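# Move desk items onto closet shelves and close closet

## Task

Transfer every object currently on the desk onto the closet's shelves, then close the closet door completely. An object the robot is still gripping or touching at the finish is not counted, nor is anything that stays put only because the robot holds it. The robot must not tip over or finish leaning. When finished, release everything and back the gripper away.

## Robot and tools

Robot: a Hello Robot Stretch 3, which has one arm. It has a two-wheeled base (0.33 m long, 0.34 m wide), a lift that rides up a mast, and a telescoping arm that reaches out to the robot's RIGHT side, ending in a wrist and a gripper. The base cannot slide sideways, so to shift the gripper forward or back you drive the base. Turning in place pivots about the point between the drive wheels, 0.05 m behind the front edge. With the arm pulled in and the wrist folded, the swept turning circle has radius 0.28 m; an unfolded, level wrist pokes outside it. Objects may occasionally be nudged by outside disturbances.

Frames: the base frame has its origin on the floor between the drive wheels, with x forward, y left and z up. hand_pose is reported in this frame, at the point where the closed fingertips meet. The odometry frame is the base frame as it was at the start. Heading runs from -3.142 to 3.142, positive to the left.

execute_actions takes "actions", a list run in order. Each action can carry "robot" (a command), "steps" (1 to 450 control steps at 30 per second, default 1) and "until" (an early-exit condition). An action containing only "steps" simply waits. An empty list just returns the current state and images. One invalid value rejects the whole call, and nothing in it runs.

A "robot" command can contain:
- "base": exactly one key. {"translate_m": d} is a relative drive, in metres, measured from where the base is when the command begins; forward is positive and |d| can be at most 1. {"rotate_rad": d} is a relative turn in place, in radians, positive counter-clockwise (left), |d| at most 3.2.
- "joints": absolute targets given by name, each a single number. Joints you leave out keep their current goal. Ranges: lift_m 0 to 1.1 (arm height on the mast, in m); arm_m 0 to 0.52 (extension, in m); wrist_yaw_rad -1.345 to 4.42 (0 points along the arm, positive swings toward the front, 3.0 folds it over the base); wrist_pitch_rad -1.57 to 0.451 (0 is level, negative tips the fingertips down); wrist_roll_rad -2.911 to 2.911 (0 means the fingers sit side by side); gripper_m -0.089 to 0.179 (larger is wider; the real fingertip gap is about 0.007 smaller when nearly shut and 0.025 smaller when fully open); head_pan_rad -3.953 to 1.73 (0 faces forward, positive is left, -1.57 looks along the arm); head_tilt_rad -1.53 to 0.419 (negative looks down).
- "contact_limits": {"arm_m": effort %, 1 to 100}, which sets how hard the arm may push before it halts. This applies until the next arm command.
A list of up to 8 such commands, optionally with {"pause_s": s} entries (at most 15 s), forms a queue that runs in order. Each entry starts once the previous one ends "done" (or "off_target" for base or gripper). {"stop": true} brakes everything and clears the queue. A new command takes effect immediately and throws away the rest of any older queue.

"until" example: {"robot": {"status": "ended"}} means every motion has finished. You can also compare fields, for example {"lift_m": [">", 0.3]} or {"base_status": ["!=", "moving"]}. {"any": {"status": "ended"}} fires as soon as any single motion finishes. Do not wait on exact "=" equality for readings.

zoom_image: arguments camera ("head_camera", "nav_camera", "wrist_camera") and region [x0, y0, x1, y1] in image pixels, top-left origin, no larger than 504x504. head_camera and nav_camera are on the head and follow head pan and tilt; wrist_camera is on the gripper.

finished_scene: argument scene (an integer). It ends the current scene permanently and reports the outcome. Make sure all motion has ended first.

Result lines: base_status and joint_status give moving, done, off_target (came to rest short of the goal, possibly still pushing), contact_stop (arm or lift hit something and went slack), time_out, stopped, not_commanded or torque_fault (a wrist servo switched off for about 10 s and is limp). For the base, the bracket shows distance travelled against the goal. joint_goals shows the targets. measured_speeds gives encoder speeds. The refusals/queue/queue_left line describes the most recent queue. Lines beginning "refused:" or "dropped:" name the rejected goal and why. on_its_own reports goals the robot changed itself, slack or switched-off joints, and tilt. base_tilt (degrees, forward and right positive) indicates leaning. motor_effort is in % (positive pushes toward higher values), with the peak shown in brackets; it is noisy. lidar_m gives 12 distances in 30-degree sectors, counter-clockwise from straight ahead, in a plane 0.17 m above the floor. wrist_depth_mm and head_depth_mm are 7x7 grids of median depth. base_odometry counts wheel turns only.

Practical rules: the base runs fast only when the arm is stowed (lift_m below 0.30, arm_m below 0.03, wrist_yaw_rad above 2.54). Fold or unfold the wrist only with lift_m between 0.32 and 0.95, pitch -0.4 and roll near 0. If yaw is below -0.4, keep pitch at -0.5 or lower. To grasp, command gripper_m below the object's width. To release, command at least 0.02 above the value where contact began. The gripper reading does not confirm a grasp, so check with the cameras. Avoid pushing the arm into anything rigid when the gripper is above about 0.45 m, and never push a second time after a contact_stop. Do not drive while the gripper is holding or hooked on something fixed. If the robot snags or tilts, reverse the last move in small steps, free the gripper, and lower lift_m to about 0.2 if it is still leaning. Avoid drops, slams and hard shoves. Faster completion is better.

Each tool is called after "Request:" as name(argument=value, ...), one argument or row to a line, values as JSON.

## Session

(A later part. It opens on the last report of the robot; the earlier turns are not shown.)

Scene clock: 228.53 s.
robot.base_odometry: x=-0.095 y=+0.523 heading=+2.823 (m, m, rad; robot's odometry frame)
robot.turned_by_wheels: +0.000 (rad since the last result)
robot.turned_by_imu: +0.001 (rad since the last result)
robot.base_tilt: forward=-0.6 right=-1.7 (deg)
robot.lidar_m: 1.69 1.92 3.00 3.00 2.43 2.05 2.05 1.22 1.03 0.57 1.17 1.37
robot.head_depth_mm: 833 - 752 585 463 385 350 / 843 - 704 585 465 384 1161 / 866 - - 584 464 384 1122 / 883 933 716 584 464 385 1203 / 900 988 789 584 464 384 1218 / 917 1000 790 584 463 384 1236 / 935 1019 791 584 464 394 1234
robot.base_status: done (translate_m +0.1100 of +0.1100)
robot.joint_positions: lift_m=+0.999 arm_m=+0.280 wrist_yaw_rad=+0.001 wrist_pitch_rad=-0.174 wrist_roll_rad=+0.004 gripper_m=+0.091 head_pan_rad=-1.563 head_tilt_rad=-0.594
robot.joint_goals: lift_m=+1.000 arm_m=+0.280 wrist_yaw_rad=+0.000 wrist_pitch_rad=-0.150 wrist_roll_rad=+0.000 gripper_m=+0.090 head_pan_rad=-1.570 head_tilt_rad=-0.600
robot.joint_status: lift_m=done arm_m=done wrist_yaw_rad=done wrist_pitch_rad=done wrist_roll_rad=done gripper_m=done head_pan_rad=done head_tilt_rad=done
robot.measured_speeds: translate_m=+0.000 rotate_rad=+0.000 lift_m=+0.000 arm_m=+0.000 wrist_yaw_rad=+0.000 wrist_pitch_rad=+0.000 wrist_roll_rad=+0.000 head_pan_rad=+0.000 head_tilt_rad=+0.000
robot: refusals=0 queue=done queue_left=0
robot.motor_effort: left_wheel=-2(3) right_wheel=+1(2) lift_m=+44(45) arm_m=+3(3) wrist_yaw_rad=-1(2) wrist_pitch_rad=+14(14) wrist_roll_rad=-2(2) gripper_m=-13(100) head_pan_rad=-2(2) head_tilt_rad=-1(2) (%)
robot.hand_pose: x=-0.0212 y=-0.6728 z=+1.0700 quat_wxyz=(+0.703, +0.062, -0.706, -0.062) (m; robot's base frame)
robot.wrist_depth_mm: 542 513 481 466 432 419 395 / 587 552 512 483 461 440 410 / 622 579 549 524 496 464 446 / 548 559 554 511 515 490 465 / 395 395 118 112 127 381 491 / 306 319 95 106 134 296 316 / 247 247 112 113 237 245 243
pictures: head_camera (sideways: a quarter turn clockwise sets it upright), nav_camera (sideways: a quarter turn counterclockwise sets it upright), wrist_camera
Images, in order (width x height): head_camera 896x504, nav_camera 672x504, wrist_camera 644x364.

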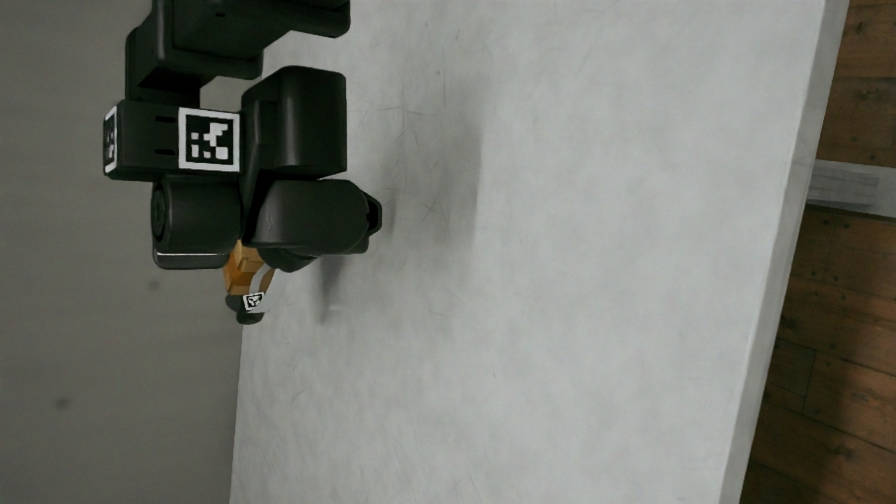

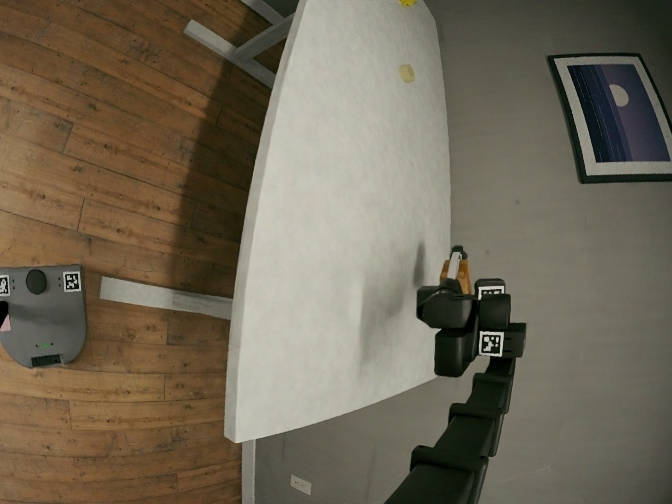

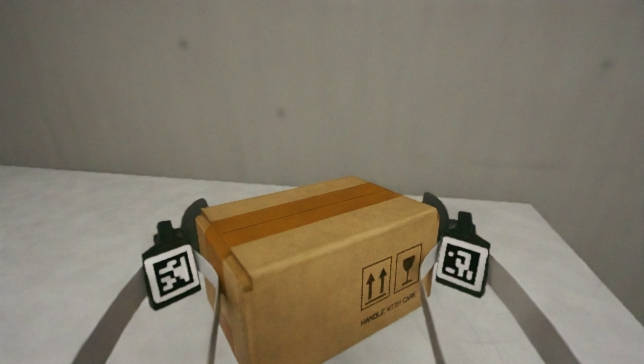

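Request:
execute_actions(
  actions=[
    {"robot":[{"joints":{"arm_m":0.0}},{"joints":{"wrist_yaw_rad":1.5,"head_pan_rad":0,"head_tilt_rad":-0.6},"base":{"rotate_rad":1.713}},{"base":{"translate_m":1.0},"joints":{"lift_m":0.85}},{"base":{"translate_m":1.0}},{"base":{"translate_m":0.3}}],"steps":450,"until":{"robot":{"status":"ended"}}},
    {"steps":450,"until":{"robot":{"status":"ended"}}},
    {"steps":300,"until":{"robot":{"status":"ended"}}},
  ],
)

Scene clock: 271.87 s.
robot.base_odometry: x=-0.499 y=-1.742 heading=-1.747 (m, m, rad; robot's odometry frame)
robot.turned_by_wheels: +1.713 (rad since the last result)
robot.turned_by_imu: +1.626 (rad since the last result)
robot.base_tilt: forward=-0.6 right=-1.8 (deg)
robot.lidar_m: 0.83 0.93 1.45 1.45 1.68 2.96 2.88 2.66 2.33 2.31 0.90 0.80
robot.head_depth_mm: 654 718 794 893 1012 1148 1191 / 1161 1304 843 928 1046 1225 1235 / 1226 1378 1570 1488 1739 1382 1228 / 1246 1403 1595 1535 1735 1450 1238 / 1298 1434 1660 1533 1735 1448 1230 / 1236 1339 1410 1501 1612 1411 1238 / 1054 1124 1027 1055 1188 1353 1237
robot.base_status: done (translate_m +0.3000 of +0.3000)
robot.joint_positions: lift_m=+0.850 arm_m=+0.000 wrist_yaw_rad=+1.500 wrist_pitch_rad=-0.176 wrist_roll_rad=+0.004 gripper_m=+0.091 head_pan_rad=-0.007 head_tilt_rad=-0.595
robot.joint_goals: lift_m=+0.850 arm_m=+0.000 wrist_yaw_rad=+1.500 wrist_pitch_rad=-0.150 wrist_roll_rad=+0.000 gripper_m=+0.090 head_pan_rad=+0.000 head_tilt_rad=-0.600
robot.joint_status: lift_m=done arm_m=done wrist_yaw_rad=done wrist_pitch_rad=done wrist_roll_rad=done gripper_m=done head_pan_rad=done head_tilt_rad=done
robot.measured_speeds: translate_m=+0.000 rotate_rad=+0.000 lift_m=+0.000 arm_m=+0.000 wrist_yaw_rad=+0.000 wrist_pitch_rad=+0.000 wrist_roll_rad=+0.000 head_pan_rad=+0.000 head_tilt_rad=+0.000
robot: refusals=0 queue=done queue_left=0
robot.motor_effort: left_wheel=-3(91) right_wheel=+2(35) lift_m=+17(45) arm_m=-2(0) wrist_yaw_rad=-1(3) wrist_pitch_rad=+16(16) wrist_roll_rad=-2(2) gripper_m=-13(13) head_pan_rad=+3(28) head_tilt_rad=-1(3) (%)
robot.hand_pose: x=+0.2261 y=-0.1629 z=+0.9205 quat_wxyz=(+0.557, +0.527, -0.474, +0.433) (m; robot's base frame)
robot.wrist_depth_mm: 654 947 - 632 585 554 517 / 692 - - 668 600 581 552 / 747 - - 705 645 598 587 / 844 861 - 710 664 631 613 / - 870 117 112 127 679 648 / - 918 95 106 133 706 683 / - - 112 113 849 787 744
pictures: head_camera (sideways: a quarter turn clockwise sets it upright), nav_camera (sideways: a quarter turn counterclockwise sets it upright), wrist_camera
Images, in order (width x height): head_camera 896x504, nav_camera 672x504, wrist_camera 644x364.

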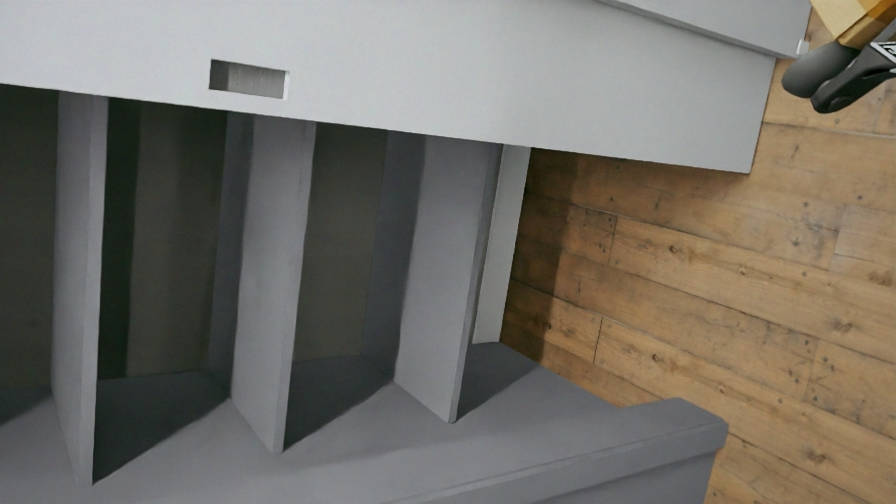

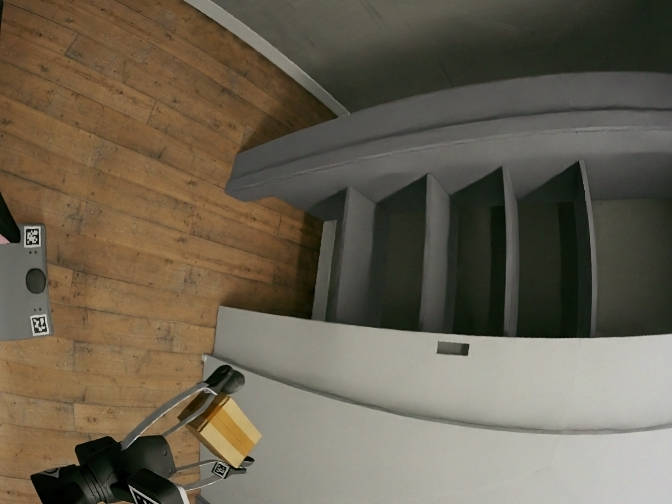

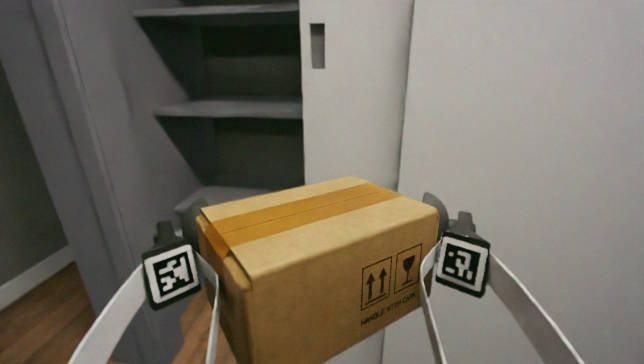

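Request:
execute_actions(
  actions=[
    {"robot":[{"base":{"translate_m":0.33},"joints":{"wrist_yaw_rad":2.0}},{"base":{"rotate_rad":1.32},"joints":{"head_pan_rad":-1.57,"head_tilt_rad":-0.5}}],"steps":450,"until":{"robot":{"status":"ended"}}},
  ],
)

Scene clock: 285.50 s.
robot.base_odometry: x=-0.556 y=-2.066 heading=-0.427 (m, m, rad; robot's odometry frame)
robot.turned_by_wheels: +1.320 (rad since the last result)
robot.turned_by_imu: +1.327 (rad since the last result)
robot.base_tilt: forward=-0.5 right=-1.7 (deg)
robot.lidar_m: 1.36 1.42 1.97 3.21 3.32 2.49 2.41 0.64 0.52 0.51 0.64 0.63
robot.head_depth_mm: 400 435 479 531 596 681 759 / 401 436 480 538 597 682 757 / 973 723 1091 560 618 693 755 / 992 926 1153 985 1239 1465 1368 / 983 923 1151 986 1240 1466 1315 / 990 922 1152 984 1251 1465 1294 / 987 923 1152 980 1251 1461 1290
robot.base_status: done (rotate_rad +1.3199 of +1.3200)
robot.joint_positions: lift_m=+0.850 arm_m=+0.000 wrist_yaw_rad=+1.998 wrist_pitch_rad=-0.176 wrist_roll_rad=+0.004 gripper_m=+0.091 head_pan_rad=-1.563 head_tilt_rad=-0.507
robot.joint_goals: lift_m=+0.850 arm_m=+0.000 wrist_yaw_rad=+2.000 wrist_pitch_rad=-0.150 wrist_roll_rad=+0.000 gripper_m=+0.090 head_pan_rad=-1.570 head_tilt_rad=-0.500
robot.joint_status: lift_m=done arm_m=done wrist_yaw_rad=done wrist_pitch_rad=done wrist_roll_rad=done gripper_m=done head_pan_rad=done head_tilt_rad=done
robot.measured_speeds: translate_m=+0.000 rotate_rad=+0.000 lift_m=+0.000 arm_m=+0.000 wrist_yaw_rad=+0.000 wrist_pitch_rad=+0.000 wrist_roll_rad=+0.000 head_pan_rad=+0.000 head_tilt_rad=+0.000
robot: refusals=0 queue=done queue_left=0
robot.motor_effort: left_wheel=-3(7) right_wheel=+2(8) lift_m=+17(18) arm_m=-1(1) wrist_yaw_rad=+0(1) wrist_pitch_rad=+15(15) wrist_roll_rad=-2(2) gripper_m=-13(12) head_pan_rad=-1(29) head_tilt_rad=+2(11) (%)
robot.hand_pose: x=+0.2044 y=-0.0426 z=+0.9205 quat_wxyz=(+0.433, +0.627, -0.329, +0.557) (m; robot's base frame)
robot.wrist_depth_mm: - - - - - - 905 / - - - - - - 947 / - - - - - - - / - - - - - - - / - - 117 112 127 - - / - - 95 106 133 - - / - - 111 113 - - -
pictures: head_camera (sideways: a quarter turn clockwise sets it upright), nav_camera (sideways: a quarter turn counterclockwise sets it upright), wrist_camera
Images, in order (width x height): head_camera 896x504, nav_camera 672x504, wrist_camera 644x364.

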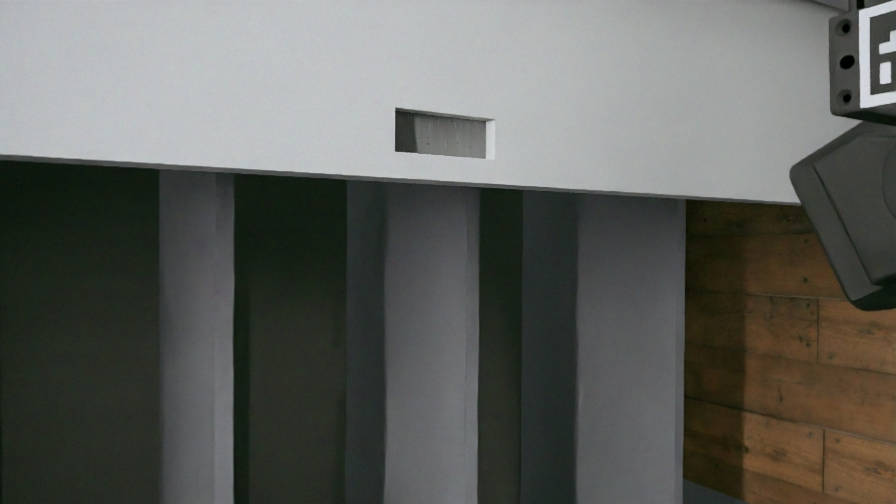

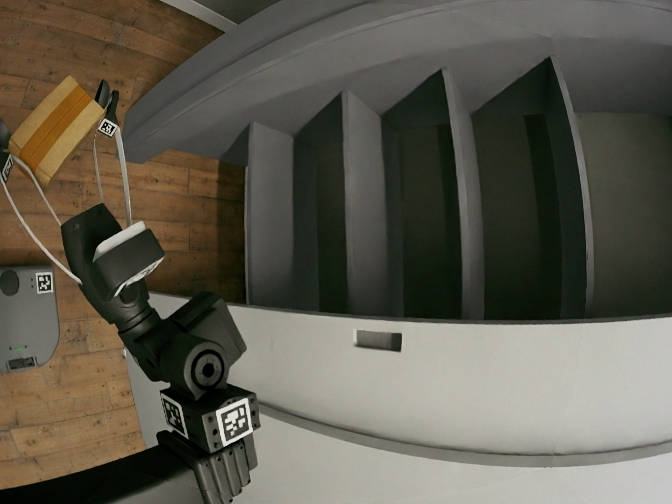

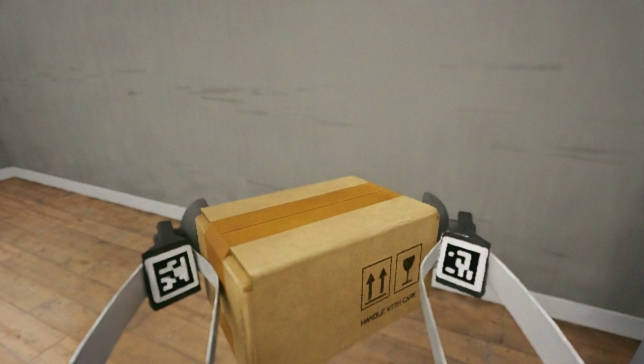

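Request:
execute_actions(
  actions=[
    {"robot":[{"base":{"translate_m":0.15},"joints":{"lift_m":0.88}},{"joints":{"wrist_yaw_rad":0}},{"joints":{"arm_m":0.15}}],"steps":450,"until":{"robot":{"status":"ended"}}},
  ],
)

Scene clock: 298.07 s.
robot.base_odometry: x=-0.420 y=-2.129 heading=-0.427 (m, m, rad; robot's odometry frame)
robot.turned_by_wheels: +0.000 (rad since the last result)
robot.turned_by_imu: +0.003 (rad since the last result)
robot.base_tilt: forward=-0.6 right=-1.7 (deg)
robot.lidar_m: 1.21 1.26 1.76 3.23 3.50 2.65 2.56 0.65 0.55 1.19 0.54 0.66
robot.head_depth_mm: 986 925 1148 981 - - 799 / 984 920 1150 979 - - 1272 / 988 923 1156 938 - - 1296 / 986 920 1150 937 - 1474 1295 / 992 921 1157 939 1243 1463 1292 / 994 924 1162 983 1245 1474 1303 / 996 926 1137 983 1165 1142 1211
robot.base_status: done (translate_m +0.1500 of +0.1500)
robot.joint_positions: lift_m=+0.879 arm_m=+0.150 wrist_yaw_rad=+0.001 wrist_pitch_rad=-0.176 wrist_roll_rad=+0.004 gripper_m=+0.091 head_pan_rad=-1.563 head_tilt_rad=-0.507
robot.joint_goals: lift_m=+0.880 arm_m=+0.150 wrist_yaw_rad=+0.000 wrist_pitch_rad=-0.150 wrist_roll_rad=+0.000 gripper_m=+0.090 head_pan_rad=-1.570 head_tilt_rad=-0.500
robot.joint_status: lift_m=done arm_m=done wrist_yaw_rad=done wrist_pitch_rad=done wrist_roll_rad=done gripper_m=done head_pan_rad=done head_tilt_rad=done
robot.measured_speeds: translate_m=+0.000 rotate_rad=+0.000 lift_m=+0.000 arm_m=+0.000 wrist_yaw_rad=+0.000 wrist_pitch_rad=+0.000 wrist_roll_rad=+0.000 head_pan_rad=+0.000 head_tilt_rad=+0.000
robot: refusals=0 queue=done queue_left=0
robot.motor_effort: left_wheel=-3(4) right_wheel=+2(5) lift_m=+44(42) arm_m=+3(5) wrist_yaw_rad=-2(3) wrist_pitch_rad=+16(15) wrist_roll_rad=-2(2) gripper_m=-13(13) head_pan_rad=-2(2) head_tilt_rad=+2(2) (%)
robot.hand_pose: x=-0.0211 y=-0.5426 z=+0.9495 quat_wxyz=(+0.703, +0.063, -0.705, -0.062) (m; robot's base frame)
robot.wrist_depth_mm: 465 633 693 696 684 684 697 / 471 665 732 730 736 738 733 / 473 687 764 776 750 741 772 / 449 524 528 529 526 519 501 / 436 557 117 112 127 903 900 / 466 586 94 106 133 803 790 / 451 649 111 113 658 676 650
pictures: head_camera (sideways: a quarter turn clockwise sets it upright), nav_camera (sideways: a quarter turn counterclockwise sets it upright), wrist_camera
Images, in order (width x height): head_camera 896x504, nav_camera 672x504, wrist_camera 644x364.

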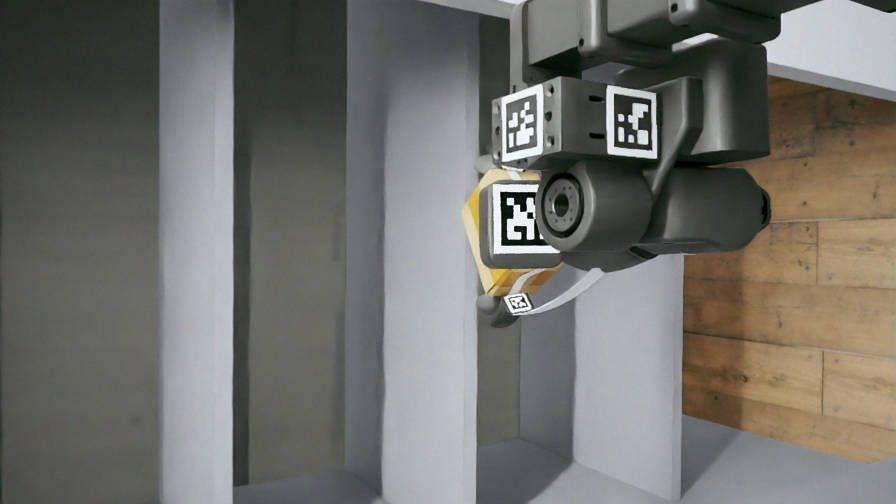

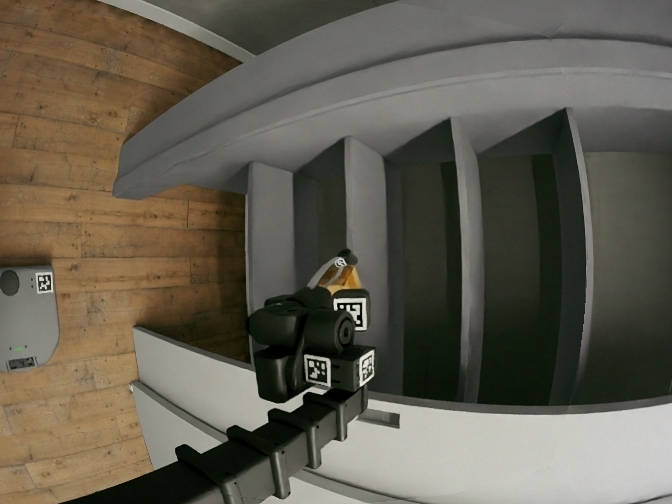

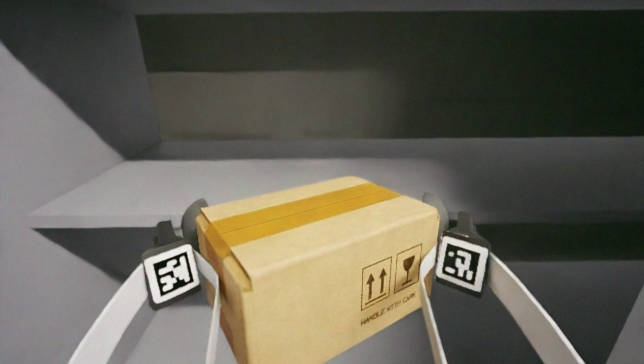

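Request:
execute_actions(
  actions=[
    {"robot":{"joints":{"lift_m":0.95,"head_pan_rad":-1.57,"head_tilt_rad":-0.5}},"steps":200,"until":{"robot":{"status":"ended"}}},
  ],
)

Scene clock: 311.63 s.
robot.base_odometry: x=-0.420 y=-2.129 heading=-0.427 (m, m, rad; robot's odometry frame)
robot.turned_by_wheels: +0.000 (rad since the last result)
robot.turned_by_imu: +0.001 (rad since the last result)
robot.base_tilt: forward=-0.5 right=-1.7 (deg)
robot.lidar_m: 1.21 1.26 1.76 3.25 3.52 2.65 2.56 0.65 0.55 1.19 0.54 0.65
robot.head_depth_mm: 982 924 1148 - - 700 798 / 982 924 1154 - - 1489 1264 / 987 922 1154 - - 1518 1307 / 993 922 1153 - 1196 1461 1299 / 986 920 1156 981 1246 1468 1297 / 990 922 1152 979 1241 1467 1308 / 992 927 1135 984 1156 1145 1216
robot.base_status: done (translate_m +0.1500 of +0.1500)
robot.joint_positions: lift_m=+0.949 arm_m=+0.150 wrist_yaw_rad=+0.001 wrist_pitch_rad=-0.176 wrist_roll_rad=+0.004 gripper_m=+0.091 head_pan_rad=-1.563 head_tilt_rad=-0.507
robot.joint_goals: lift_m=+0.950 arm_m=+0.150 wrist_yaw_rad=+0.000 wrist_pitch_rad=-0.150 wrist_roll_rad=+0.000 gripper_m=+0.090 head_pan_rad=-1.570 head_tilt_rad=-0.500
robot.joint_status: lift_m=done arm_m=done wrist_yaw_rad=done wrist_pitch_rad=done wrist_roll_rad=done gripper_m=done head_pan_rad=done head_tilt_rad=done
robot.measured_speeds: translate_m=+0.000 rotate_rad=+0.000 lift_m=+0.000 arm_m=+0.000 wrist_yaw_rad=+0.000 wrist_pitch_rad=+0.000 wrist_roll_rad=+0.000 head_pan_rad=+0.000 head_tilt_rad=+0.000
robot: refusals=0 queue=done queue_left=0
robot.motor_effort: left_wheel=-3(3) right_wheel=+2(2) lift_m=+44(41) arm_m=+4(4) wrist_yaw_rad=-2(1) wrist_pitch_rad=+15(15) wrist_roll_rad=-2(2) gripper_m=-12(12) head_pan_rad=-1(1) head_tilt_rad=+3(2) (%)
robot.hand_pose: x=-0.0211 y=-0.5426 z=+1.0195 quat_wxyz=(+0.703, +0.063, -0.705, -0.062) (m; robot's base frame)
robot.wrist_depth_mm: 426 536 616 690 673 679 680 / 469 663 736 718 734 736 743 / 468 679 772 789 771 789 793 / 472 622 716 678 688 700 686 / 461 505 117 112 126 500 490 / 453 545 95 106 133 877 953 / 445 705 112 113 734 755 724
pictures: head_camera (sideways: a quarter turn clockwise sets it upright), nav_camera (sideways: a quarter turn counterclockwise sets it upright), wrist_camera
Images, in order (width x height): head_camera 896x504, nav_camera 672x504, wrist_camera 644x364.

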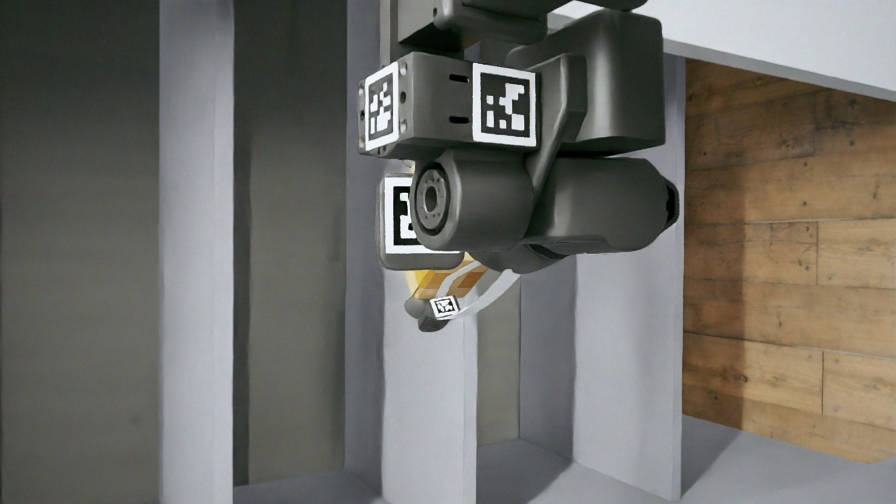

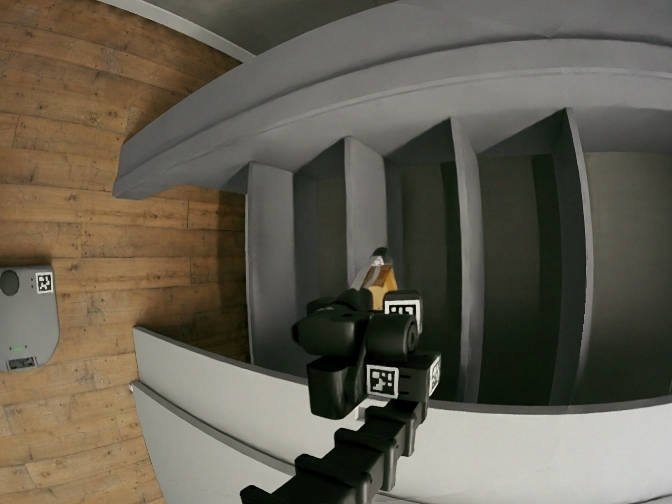

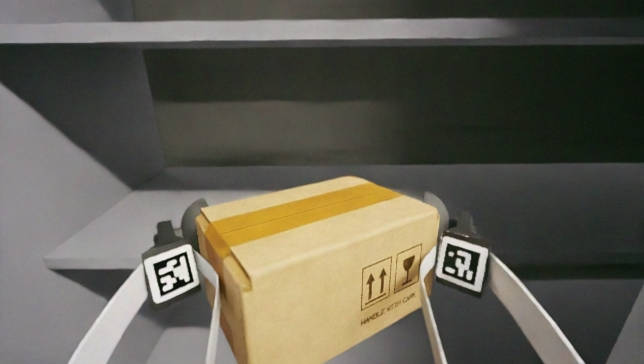

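Request:
execute_actions(
  actions=[
    {"robot":[{"joints":{"arm_m":0.0,"wrist_yaw_rad":1.5}},{"base":{"rotate_rad":0.5}},{"base":{"translate_m":-0.33}},{"base":{"rotate_rad":-0.5}},{"base":{"translate_m":0.29}},{"joints":{"wrist_yaw_rad":0.6}}],"steps":450,"until":{"robot":{"status":"ended"}}},
  ],
)

Scene clock: 333.80 s.
robot.base_odometry: x=-0.485 y=-2.273 heading=-0.427 (m, m, rad; robot's odometry frame)
robot.turned_by_wheels: +0.000 (rad since the last result)
robot.turned_by_imu: +0.002 (rad since the last result)
robot.base_tilt: forward=-0.6 right=-1.7 (deg)
robot.lidar_m: 1.20 1.26 1.76 3.40 3.54 2.64 1.10 0.49 0.41 1.03 0.42 0.41
robot.head_depth_mm: 850 813 1021 892 757 - - / 847 813 1017 895 1128 1061 - / 851 810 1016 896 1122 1061 - / 854 813 1023 897 759 1048 - / 852 810 1018 896 733 - - / 855 810 1024 899 386 - 1267 / 854 813 1021 892 369 350 1204
robot.base_status: done (translate_m +0.2900 of +0.2900)
robot.joint_positions: lift_m=+0.949 arm_m=+0.000 wrist_yaw_rad=+0.603 wrist_pitch_rad=-0.176 wrist_roll_rad=+0.004 gripper_m=+0.091 head_pan_rad=-1.563 head_tilt_rad=-0.507
robot.joint_goals: lift_m=+0.950 arm_m=+0.000 wrist_yaw_rad=+0.600 wrist_pitch_rad=-0.150 wrist_roll_rad=+0.000 gripper_m=+0.090 head_pan_rad=-1.570 head_tilt_rad=-0.500
robot.joint_status: lift_m=done arm_m=done wrist_yaw_rad=moving wrist_pitch_rad=done wrist_roll_rad=done gripper_m=done head_pan_rad=done head_tilt_rad=done
robot.measured_speeds: translate_m=+0.000 rotate_rad=+0.000 lift_m=+0.000 arm_m=+0.000 wrist_yaw_rad=+0.000 wrist_pitch_rad=+0.000 wrist_roll_rad=+0.000 head_pan_rad=+0.000 head_tilt_rad=+0.000
robot: refusals=0 queue=running queue_left=0
robot.motor_effort: left_wheel=+2(8) right_wheel=-4(5) lift_m=+44(44) arm_m=-2(1) wrist_yaw_rad=-1(3) wrist_pitch_rad=+15(16) wrist_roll_rad=-2(2) gripper_m=-12(13) head_pan_rad=-3(1) head_tilt_rad=+2(3) (%)
robot.hand_pose: x=+0.1191 y=-0.3498 z=+1.0195 quat_wxyz=(+0.690, +0.269, -0.655, +0.149) (m; robot's base frame)
robot.wrist_depth_mm: 194 229 401 503 674 582 313 / 199 233 413 581 733 659 570 / 202 243 435 614 793 693 600 / 212 251 442 534 700 663 610 / 227 253 117 112 127 496 491 / 359 249 95 106 133 422 386 / 923 295 112 113 728 761 700
pictures: head_camera (sideways: a quarter turn clockwise sets it upright), nav_camera (sideways: a quarter turn counterclockwise sets it upright), wrist_camera
Images, in order (width x height): head_camera 896x504, nav_camera 672x504, wrist_camera 644x364.

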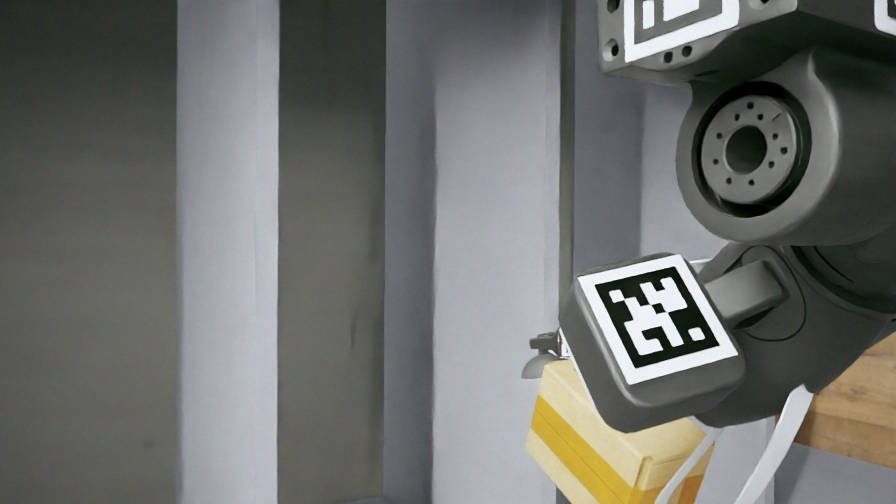

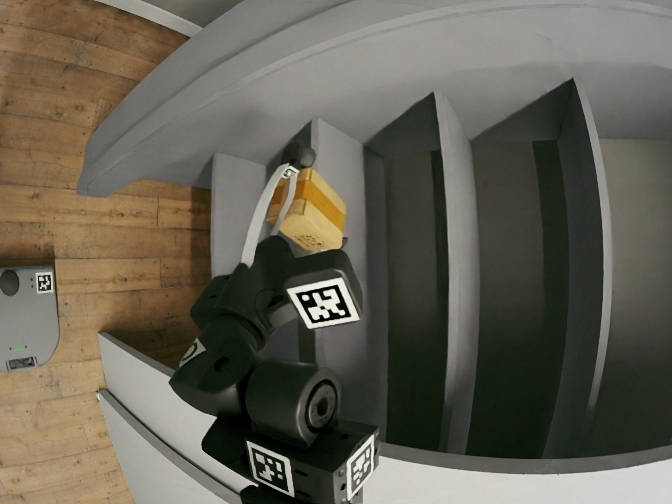

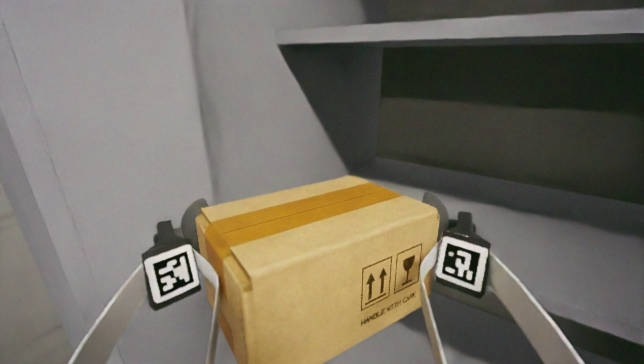

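Request:
execute_actions(
  actions=[
    {"robot":[{"joints":{"wrist_yaw_rad":0.0}},{"base":{"translate_m":0.04}},{"joints":{"arm_m":0.52},"contact_limits":{"arm_m":20}}],"steps":450,"until":{"robot":{"status":"ended"}}},
  ],
)

Scene clock: 342.73 s.
robot.base_odometry: x=-0.449 y=-2.289 heading=-0.427 (m, m, rad; robot's odometry frame)
robot.turned_by_wheels: +0.000 (rad since the last result)
robot.turned_by_imu: +0.068 (rad since the last result)
robot.base_tilt: forward=-3.9 right=-6.6 (deg)
robot.lidar_m: 1.17 1.24 1.82 1.84 1.73 1.76 0.95 0.48 0.44 1.05 0.40 0.48
robot.head_depth_mm: 928 984 706 - 1228 1076 1329 / 937 988 - 1005 1240 1084 1341 / 934 1002 - 1057 1245 1092 1343 / 951 1009 766 1076 1251 1100 1351 / 959 1022 878 1096 1268 1112 1353 / 966 1035 915 1116 1198 1120 1300 / 962 1022 938 1008 927 1008 1003
robot.base_status: done (translate_m +0.0400 of +0.0400)
robot.joint_positions: lift_m=+0.949 arm_m=+0.474 wrist_yaw_rad=+0.008 wrist_pitch_rad=-0.267 wrist_roll_rad=-0.037 gripper_m=+0.091 head_pan_rad=-1.564 head_tilt_rad=-0.504
robot.joint_goals: lift_m=+0.950 arm_m=+0.474 wrist_yaw_rad=+0.000 wrist_pitch_rad=-0.150 wrist_roll_rad=+0.000 gripper_m=+0.090 head_pan_rad=-1.570 head_tilt_rad=-0.500
robot.joint_status: lift_m=done arm_m=contact_stop wrist_yaw_rad=done wrist_pitch_rad=done wrist_roll_rad=done gripper_m=done head_pan_rad=done head_tilt_rad=done
robot.measured_speeds: translate_m=-0.001 rotate_rad=+0.007 lift_m=-0.003 arm_m=-0.003 wrist_yaw_rad=-0.030 wrist_pitch_rad=-0.480 wrist_roll_rad=-0.024 head_pan_rad=+0.000 head_tilt_rad=+0.000
robot: refusals=0 queue=dropped queue_left=0
robot.on_its_own: base_tilt is 5.9 degrees off its reading at the scene's start (forward=-0.6 right=-1.7); arm_m is slack since a contact_stop, until your next command for it (your +0.520 is given up)
robot.motor_effort: left_wheel=+6(17) right_wheel=-2(4) lift_m=+47(46) arm_m=+5(24) wrist_yaw_rad=-6(6) wrist_pitch_rad=+87(87) wrist_roll_rad=+15(15) gripper_m=-13(13) head_pan_rad=-2(1) head_tilt_rad=+1(2) (%)
robot.contact_limits: arm_m 20 (drawing in: default 15, maximum 25; extending or still: default 22, maximum 35)
robot.hand_pose: x=-0.0196 y=-0.8600 z=+0.9972 quat_wxyz=(+0.714, +0.099, -0.687, -0.090) (m; robot's base frame)
robot.wrist_depth_mm: 363 367 362 349 345 340 332 / 295 268 249 230 217 202 193 / 105 89 87 84 82 80 79 / - 53 52 52 53 52 51 / - - - - - - - / - - - - - - - / - - - - - - -
pictures: head_camera (sideways: a quarter turn clockwise sets it upright), nav_camera (sideways: a quarter turn counterclockwise sets it upright), wrist_camera
Images, in order (width x height): head_camera 896x504, nav_camera 672x504, wrist_camera 644x364.

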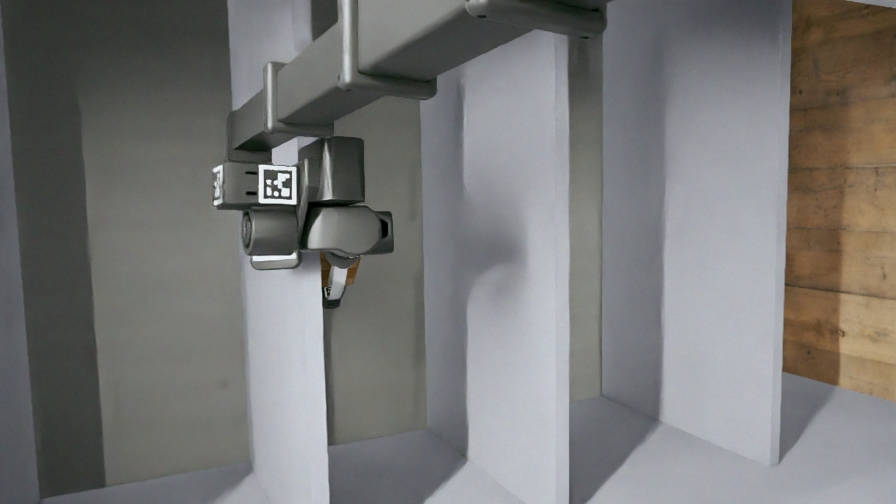

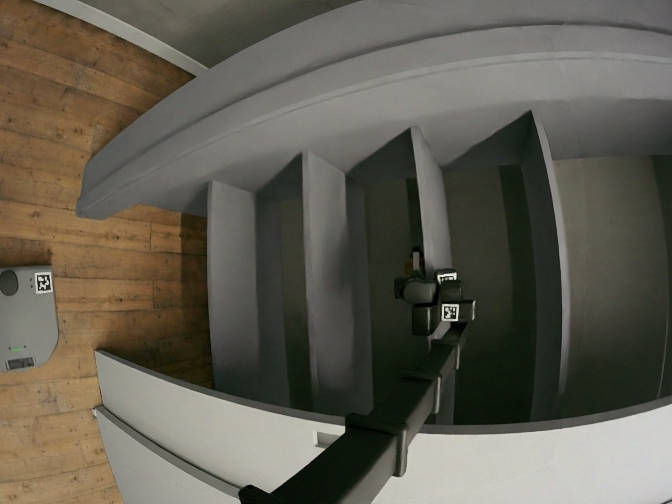

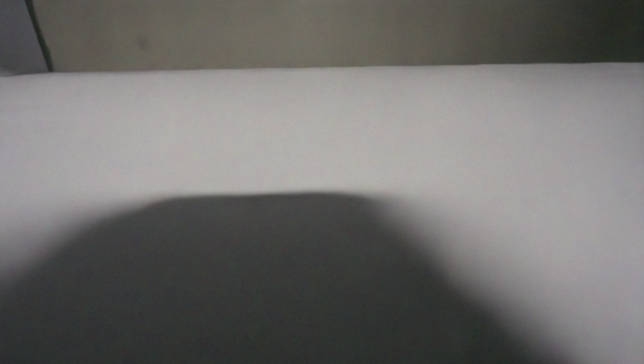

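Request:
execute_actions(
  actions=[
    {"robot":{"joints":{"arm_m":0.40}},"steps":100,"until":{"robot":{"status":"ended"}}},
    {"robot":{"joints":{"lift_m":0.86}},"steps":100,"until":{"robot":{"status":"ended"}}},
  ],
)

Scene clock: 348.57 s.
robot.base_odometry: x=-0.449 y=-2.289 heading=-0.427 (m, m, rad; robot's odometry frame)
robot.turned_by_wheels: +0.000 (rad since the last result)
robot.turned_by_imu: -0.194 (rad since the last result)
robot.base_tilt: forward=-0.6 right=-1.8 (deg)
robot.lidar_m: 1.18 1.20 1.52 3.34 3.81 2.77 2.59 0.54 0.42 1.03 0.45 0.40
robot.head_depth_mm: 888 854 1065 953 - - 614 / 875 853 1043 - 1166 1006 1295 / 871 853 1028 - 1173 1012 1296 / 859 854 1026 798 1139 1011 1268 / 850 849 1016 908 1140 1009 1278 / 842 853 1000 906 1141 1009 1283 / 830 853 995 908 769 1010 1243
robot.base_status: done (translate_m +0.0400 of +0.0400)
robot.joint_positions: lift_m=+0.860 arm_m=+0.400 wrist_yaw_rad=+0.001 wrist_pitch_rad=-0.177 wrist_roll_rad=-0.004 gripper_m=+0.091 head_pan_rad=-1.565 head_tilt_rad=-0.500
robot.joint_goals: lift_m=+0.860 arm_m=+0.400 wrist_yaw_rad=+0.000 wrist_pitch_rad=-0.150 wrist_roll_rad=+0.000 gripper_m=+0.090 head_pan_rad=-1.570 head_tilt_rad=-0.500
robot.joint_status: lift_m=done arm_m=done wrist_yaw_rad=done wrist_pitch_rad=done wrist_roll_rad=done gripper_m=done head_pan_rad=done head_tilt_rad=done
robot.measured_speeds: translate_m=+0.000 rotate_rad=-0.012 lift_m=+0.000 arm_m=+0.000 wrist_yaw_rad=+0.000 wrist_pitch_rad=+0.000 wrist_roll_rad=+0.000 head_pan_rad=+0.000 head_tilt_rad=+0.000
robot: refusals=0 queue=done queue_left=0
robot.motor_effort: left_wheel=-3(38) right_wheel=+6(70) lift_m=+20(50) arm_m=+1(8) wrist_yaw_rad=-1(10) wrist_pitch_rad=+16(71) wrist_roll_rad=+1(15) gripper_m=-12(13) head_pan_rad=-3(2) head_tilt_rad=-1(1) (%)
robot.hand_pose: x=-0.0213 y=-0.7930 z=+0.9304 quat_wxyz=(+0.706, +0.063, -0.702, -0.062) (m; robot's base frame)
robot.wrist_depth_mm: 312 324 332 341 357 369 381 / 329 340 357 360 377 394 411 / 348 359 371 385 400 420 441 / 369 385 396 401 433 444 461 / 337 337 118 112 127 336 336 / 263 274 97 107 131 262 262 / 215 215 111 111 207 217 215
pictures: head_camera (sideways: a quarter turn clockwise sets it upright), nav_camera (sideways: a quarter turn counterclockwise sets it upright), wrist_camera
Images, in order (width x height): head_camera 896x504, nav_camera 672x504, wrist_camera 644x364.

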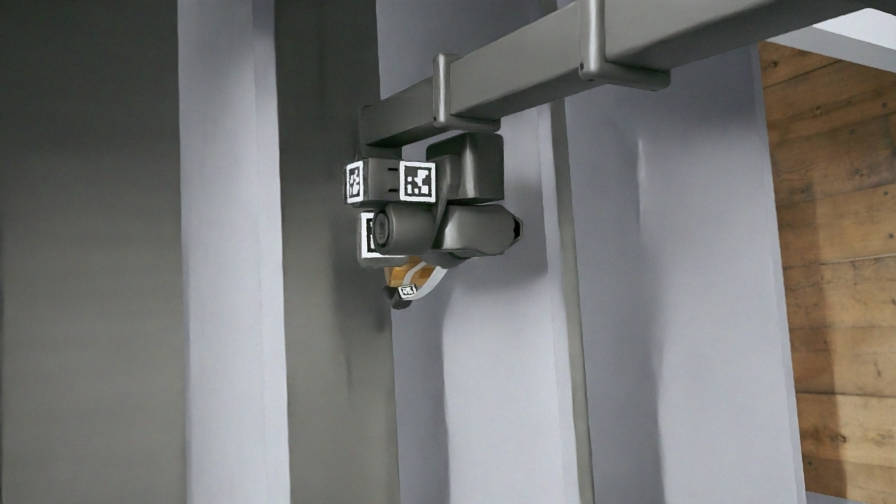

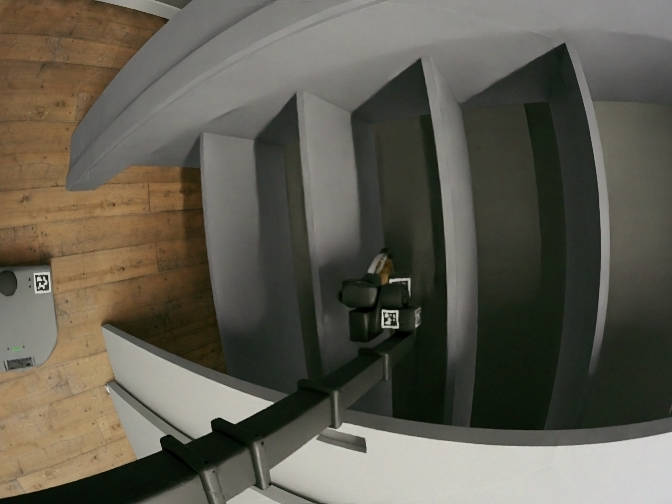

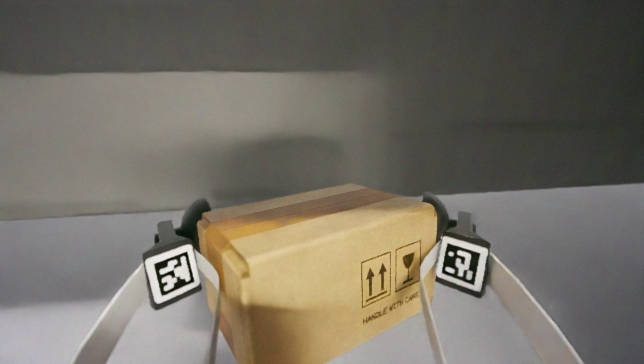

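Request:
execute_actions(
  actions=[
    {"robot":[{"base":{"rotate_rad":0.1}},{"joints":{"arm_m":0.49},"contact_limits":{"arm_m":15}},{"joints":{"lift_m":0.82}}],"steps":300,"until":{"robot":{"status":"ended"}}},
  ],
)

Scene clock: 356.57 s.
robot.base_odometry: x=-0.449 y=-2.289 heading=-0.327 (m, m, rad; robot's odometry frame)
robot.turned_by_wheels: +0.100 (rad since the last result)
robot.turned_by_imu: +0.101 (rad since the last result)
robot.base_tilt: forward=-0.5 right=-1.8 (deg)
robot.lidar_m: 1.18 1.23 1.67 3.39 3.39 2.68 1.23 0.51 0.42 1.03 0.40 0.40
robot.head_depth_mm: 855 848 1021 905 766 - - / 854 844 1021 995 1140 995 1271 / 852 847 1008 796 1138 1009 1270 / 852 849 1017 840 1140 1010 1266 / 851 845 1014 905 1133 1010 1267 / 848 842 1013 905 1130 1009 1281 / 850 847 1011 907 1073 1008 1203
robot.base_status: done (rotate_rad +0.0999 of +0.1000)
robot.joint_positions: lift_m=+0.820 arm_m=+0.490 wrist_yaw_rad=+0.001 wrist_pitch_rad=-0.177 wrist_roll_rad=-0.004 gripper_m=+0.091 head_pan_rad=-1.565 head_tilt_rad=-0.500
robot.joint_goals: lift_m=+0.820 arm_m=+0.490 wrist_yaw_rad=+0.000 wrist_pitch_rad=-0.150 wrist_roll_rad=+0.000 gripper_m=+0.090 head_pan_rad=-1.570 head_tilt_rad=-0.500
robot.joint_status: lift_m=done arm_m=done wrist_yaw_rad=done wrist_pitch_rad=done wrist_roll_rad=done gripper_m=done head_pan_rad=done head_tilt_rad=done
robot.measured_speeds: translate_m=+0.000 rotate_rad=+0.000 lift_m=+0.000 arm_m=+0.000 wrist_yaw_rad=+0.000 wrist_pitch_rad=+0.000 wrist_roll_rad=+0.000 head_pan_rad=+0.000 head_tilt_rad=+0.000
robot: refusals=0 queue=done queue_left=0
robot.motor_effort: left_wheel=-2(8) right_wheel=+2(9) lift_m=+18(22) arm_m=+4(3) wrist_yaw_rad=-1(1) wrist_pitch_rad=+16(16) wrist_roll_rad=+1(1) gripper_m=-13(13) head_pan_rad=-2(2) head_tilt_rad=+0(0) (%)
robot.contact_limits: arm_m 15 (drawing in: default 15, maximum 25; extending or still: default 22, maximum 35)
robot.hand_pose: x=-0.0213 y=-0.8826 z=+0.8904 quat_wxyz=(+0.706, +0.063, -0.702, -0.062) (m; robot's base frame)
robot.wrist_depth_mm: 250 251 254 256 258 258 263 / 263 268 269 270 275 273 277 / 282 284 286 291 289 293 296 / 296 303 305 303 308 315 317 / 261 260 118 112 126 259 259 / 202 211 97 107 133 204 204 / 167 166 111 111 160 166 166
pictures: head_camera (sideways: a quarter turn clockwise sets it upright), nav_camera (sideways: a quarter turn counterclockwise sets it upright), wrist_camera
Images, in order (width x height): head_camera 896x504, nav_camera 672x504, wrist_camera 644x364.

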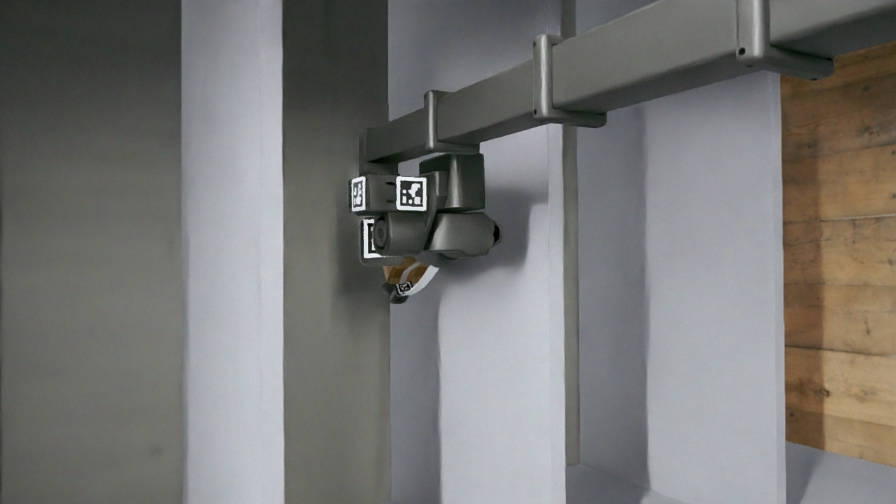

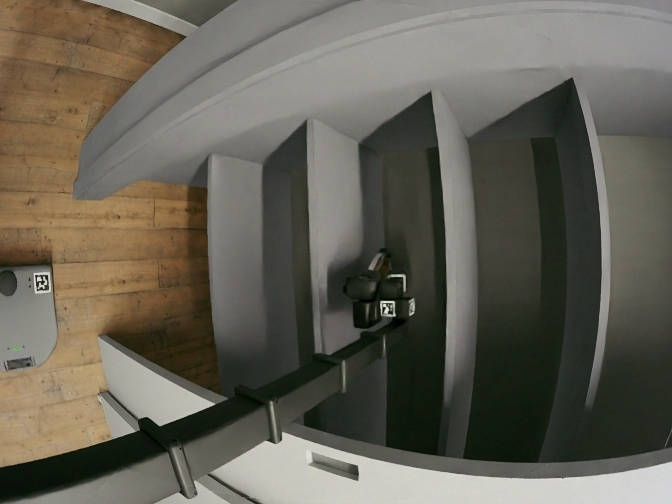

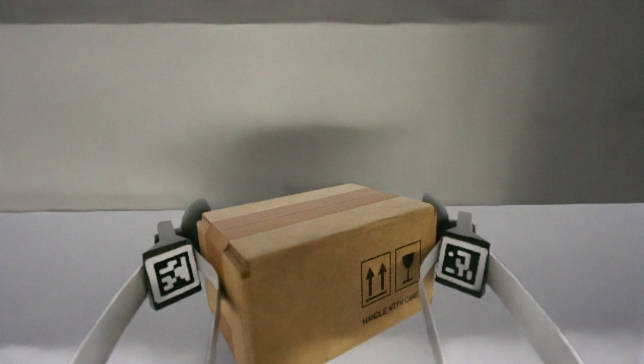

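Request:
execute_actions(
  actions=[
    {"robot":{"joints":{"lift_m":0.785}},"steps":100,"until":{"robot":{"status":"ended"}}},
    {"robot":[{"joints":{"gripper_m":0.175}},{"joints":{"lift_m":0.81}},{"joints":{"arm_m":0.0}},{"joints":{"wrist_yaw_rad":1.5,"head_tilt_rad":-0.7}}],"steps":400,"until":{"robot":{"queue_left":["=",0],"arm_m":["<",0.25]}}},
  ],
)

Scene clock: 369.13 s.
robot.base_odometry: x=-0.449 y=-2.289 heading=-0.327 (m, m, rad; robot's odometry frame)
robot.turned_by_wheels: +0.000 (rad since the last result)
robot.turned_by_imu: +0.001 (rad since the last result)
robot.base_tilt: forward=-0.5 right=-1.7 (deg)
robot.lidar_m: 1.18 1.22 1.67 3.40 3.40 2.68 1.22 0.51 0.42 1.03 0.41 0.40
robot.head_depth_mm: 859 845 1022 906 1133 1013 1273 / 856 850 1020 902 1139 1024 1277 / 854 847 1020 911 1135 1011 - / 848 845 1015 895 1135 1010 - / 849 845 1017 906 1138 1037 1268 / 849 847 1014 906 1131 1012 1276 / 849 846 1016 905 1069 1004 1200
robot.base_status: done (rotate_rad +0.0999 of +0.1000)
robot.joint_positions: lift_m=+0.809 arm_m=+0.000 wrist_yaw_rad=+0.000 wrist_pitch_rad=-0.166 wrist_roll_rad=-0.004 gripper_m=+0.175 head_pan_rad=-1.565 head_tilt_rad=-0.500
robot.joint_goals: lift_m=+0.810 arm_m=+0.000 wrist_yaw_rad=+0.000 wrist_pitch_rad=-0.150 wrist_roll_rad=+0.000 gripper_m=+0.175 head_pan_rad=-1.570 head_tilt_rad=-0.500
robot.joint_status: lift_m=done arm_m=done wrist_yaw_rad=done wrist_pitch_rad=done wrist_roll_rad=done gripper_m=done head_pan_rad=done head_tilt_rad=done
robot.measured_speeds: translate_m=+0.000 rotate_rad=+0.000 lift_m=+0.000 arm_m=+0.000 wrist_yaw_rad=+0.000 wrist_pitch_rad=+0.000 wrist_roll_rad=+0.000 head_pan_rad=+0.000 head_tilt_rad=+0.000
robot: refusals=0 queue=running queue_left=0
robot.motor_effort: left_wheel=-3(2) right_wheel=+2(3) lift_m=+43(43) arm_m=-2(3) wrist_yaw_rad=-1(1) wrist_pitch_rad=+9(16) wrist_roll_rad=+1(1) gripper_m=+1(100) head_pan_rad=-1(2) head_tilt_rad=-1(1) (%)
robot.hand_pose: x=-0.0215 y=-0.3941 z=+0.8822 quat_wxyz=(+0.706, +0.059, -0.703, -0.059) (m; robot's base frame)
robot.wrist_depth_mm: 465 657 672 695 679 683 709 / 465 690 724 734 734 738 741 / 475 600 609 567 603 609 611 / 420 431 424 422 425 427 846 / 447 753 861 856 884 894 894 / 422 720 734 744 745 720 754 / 488 586 595 609 591 601 608
pictures: head_camera (sideways: a quarter turn clockwise sets it upright), nav_camera (sideways: a quarter turn counterclockwise sets it upright), wrist_camera
Images, in order (width x height): head_camera 896x504, nav_camera 672x504, wrist_camera 644x364.

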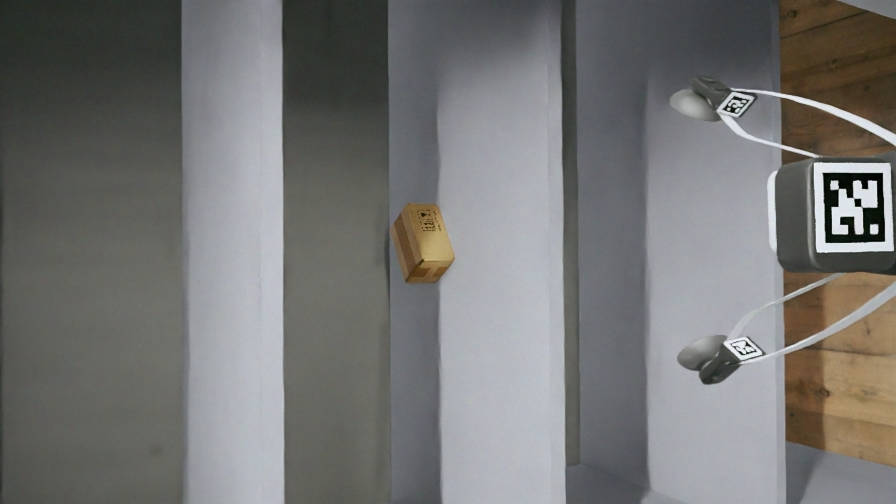

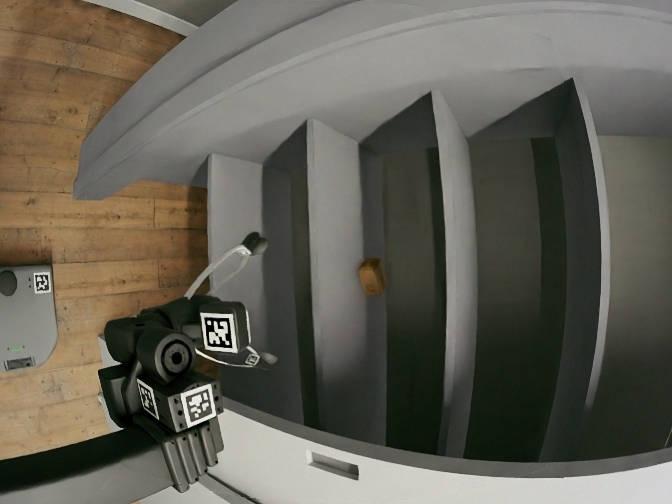

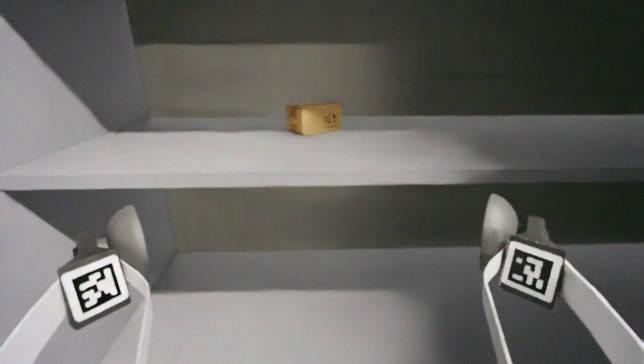

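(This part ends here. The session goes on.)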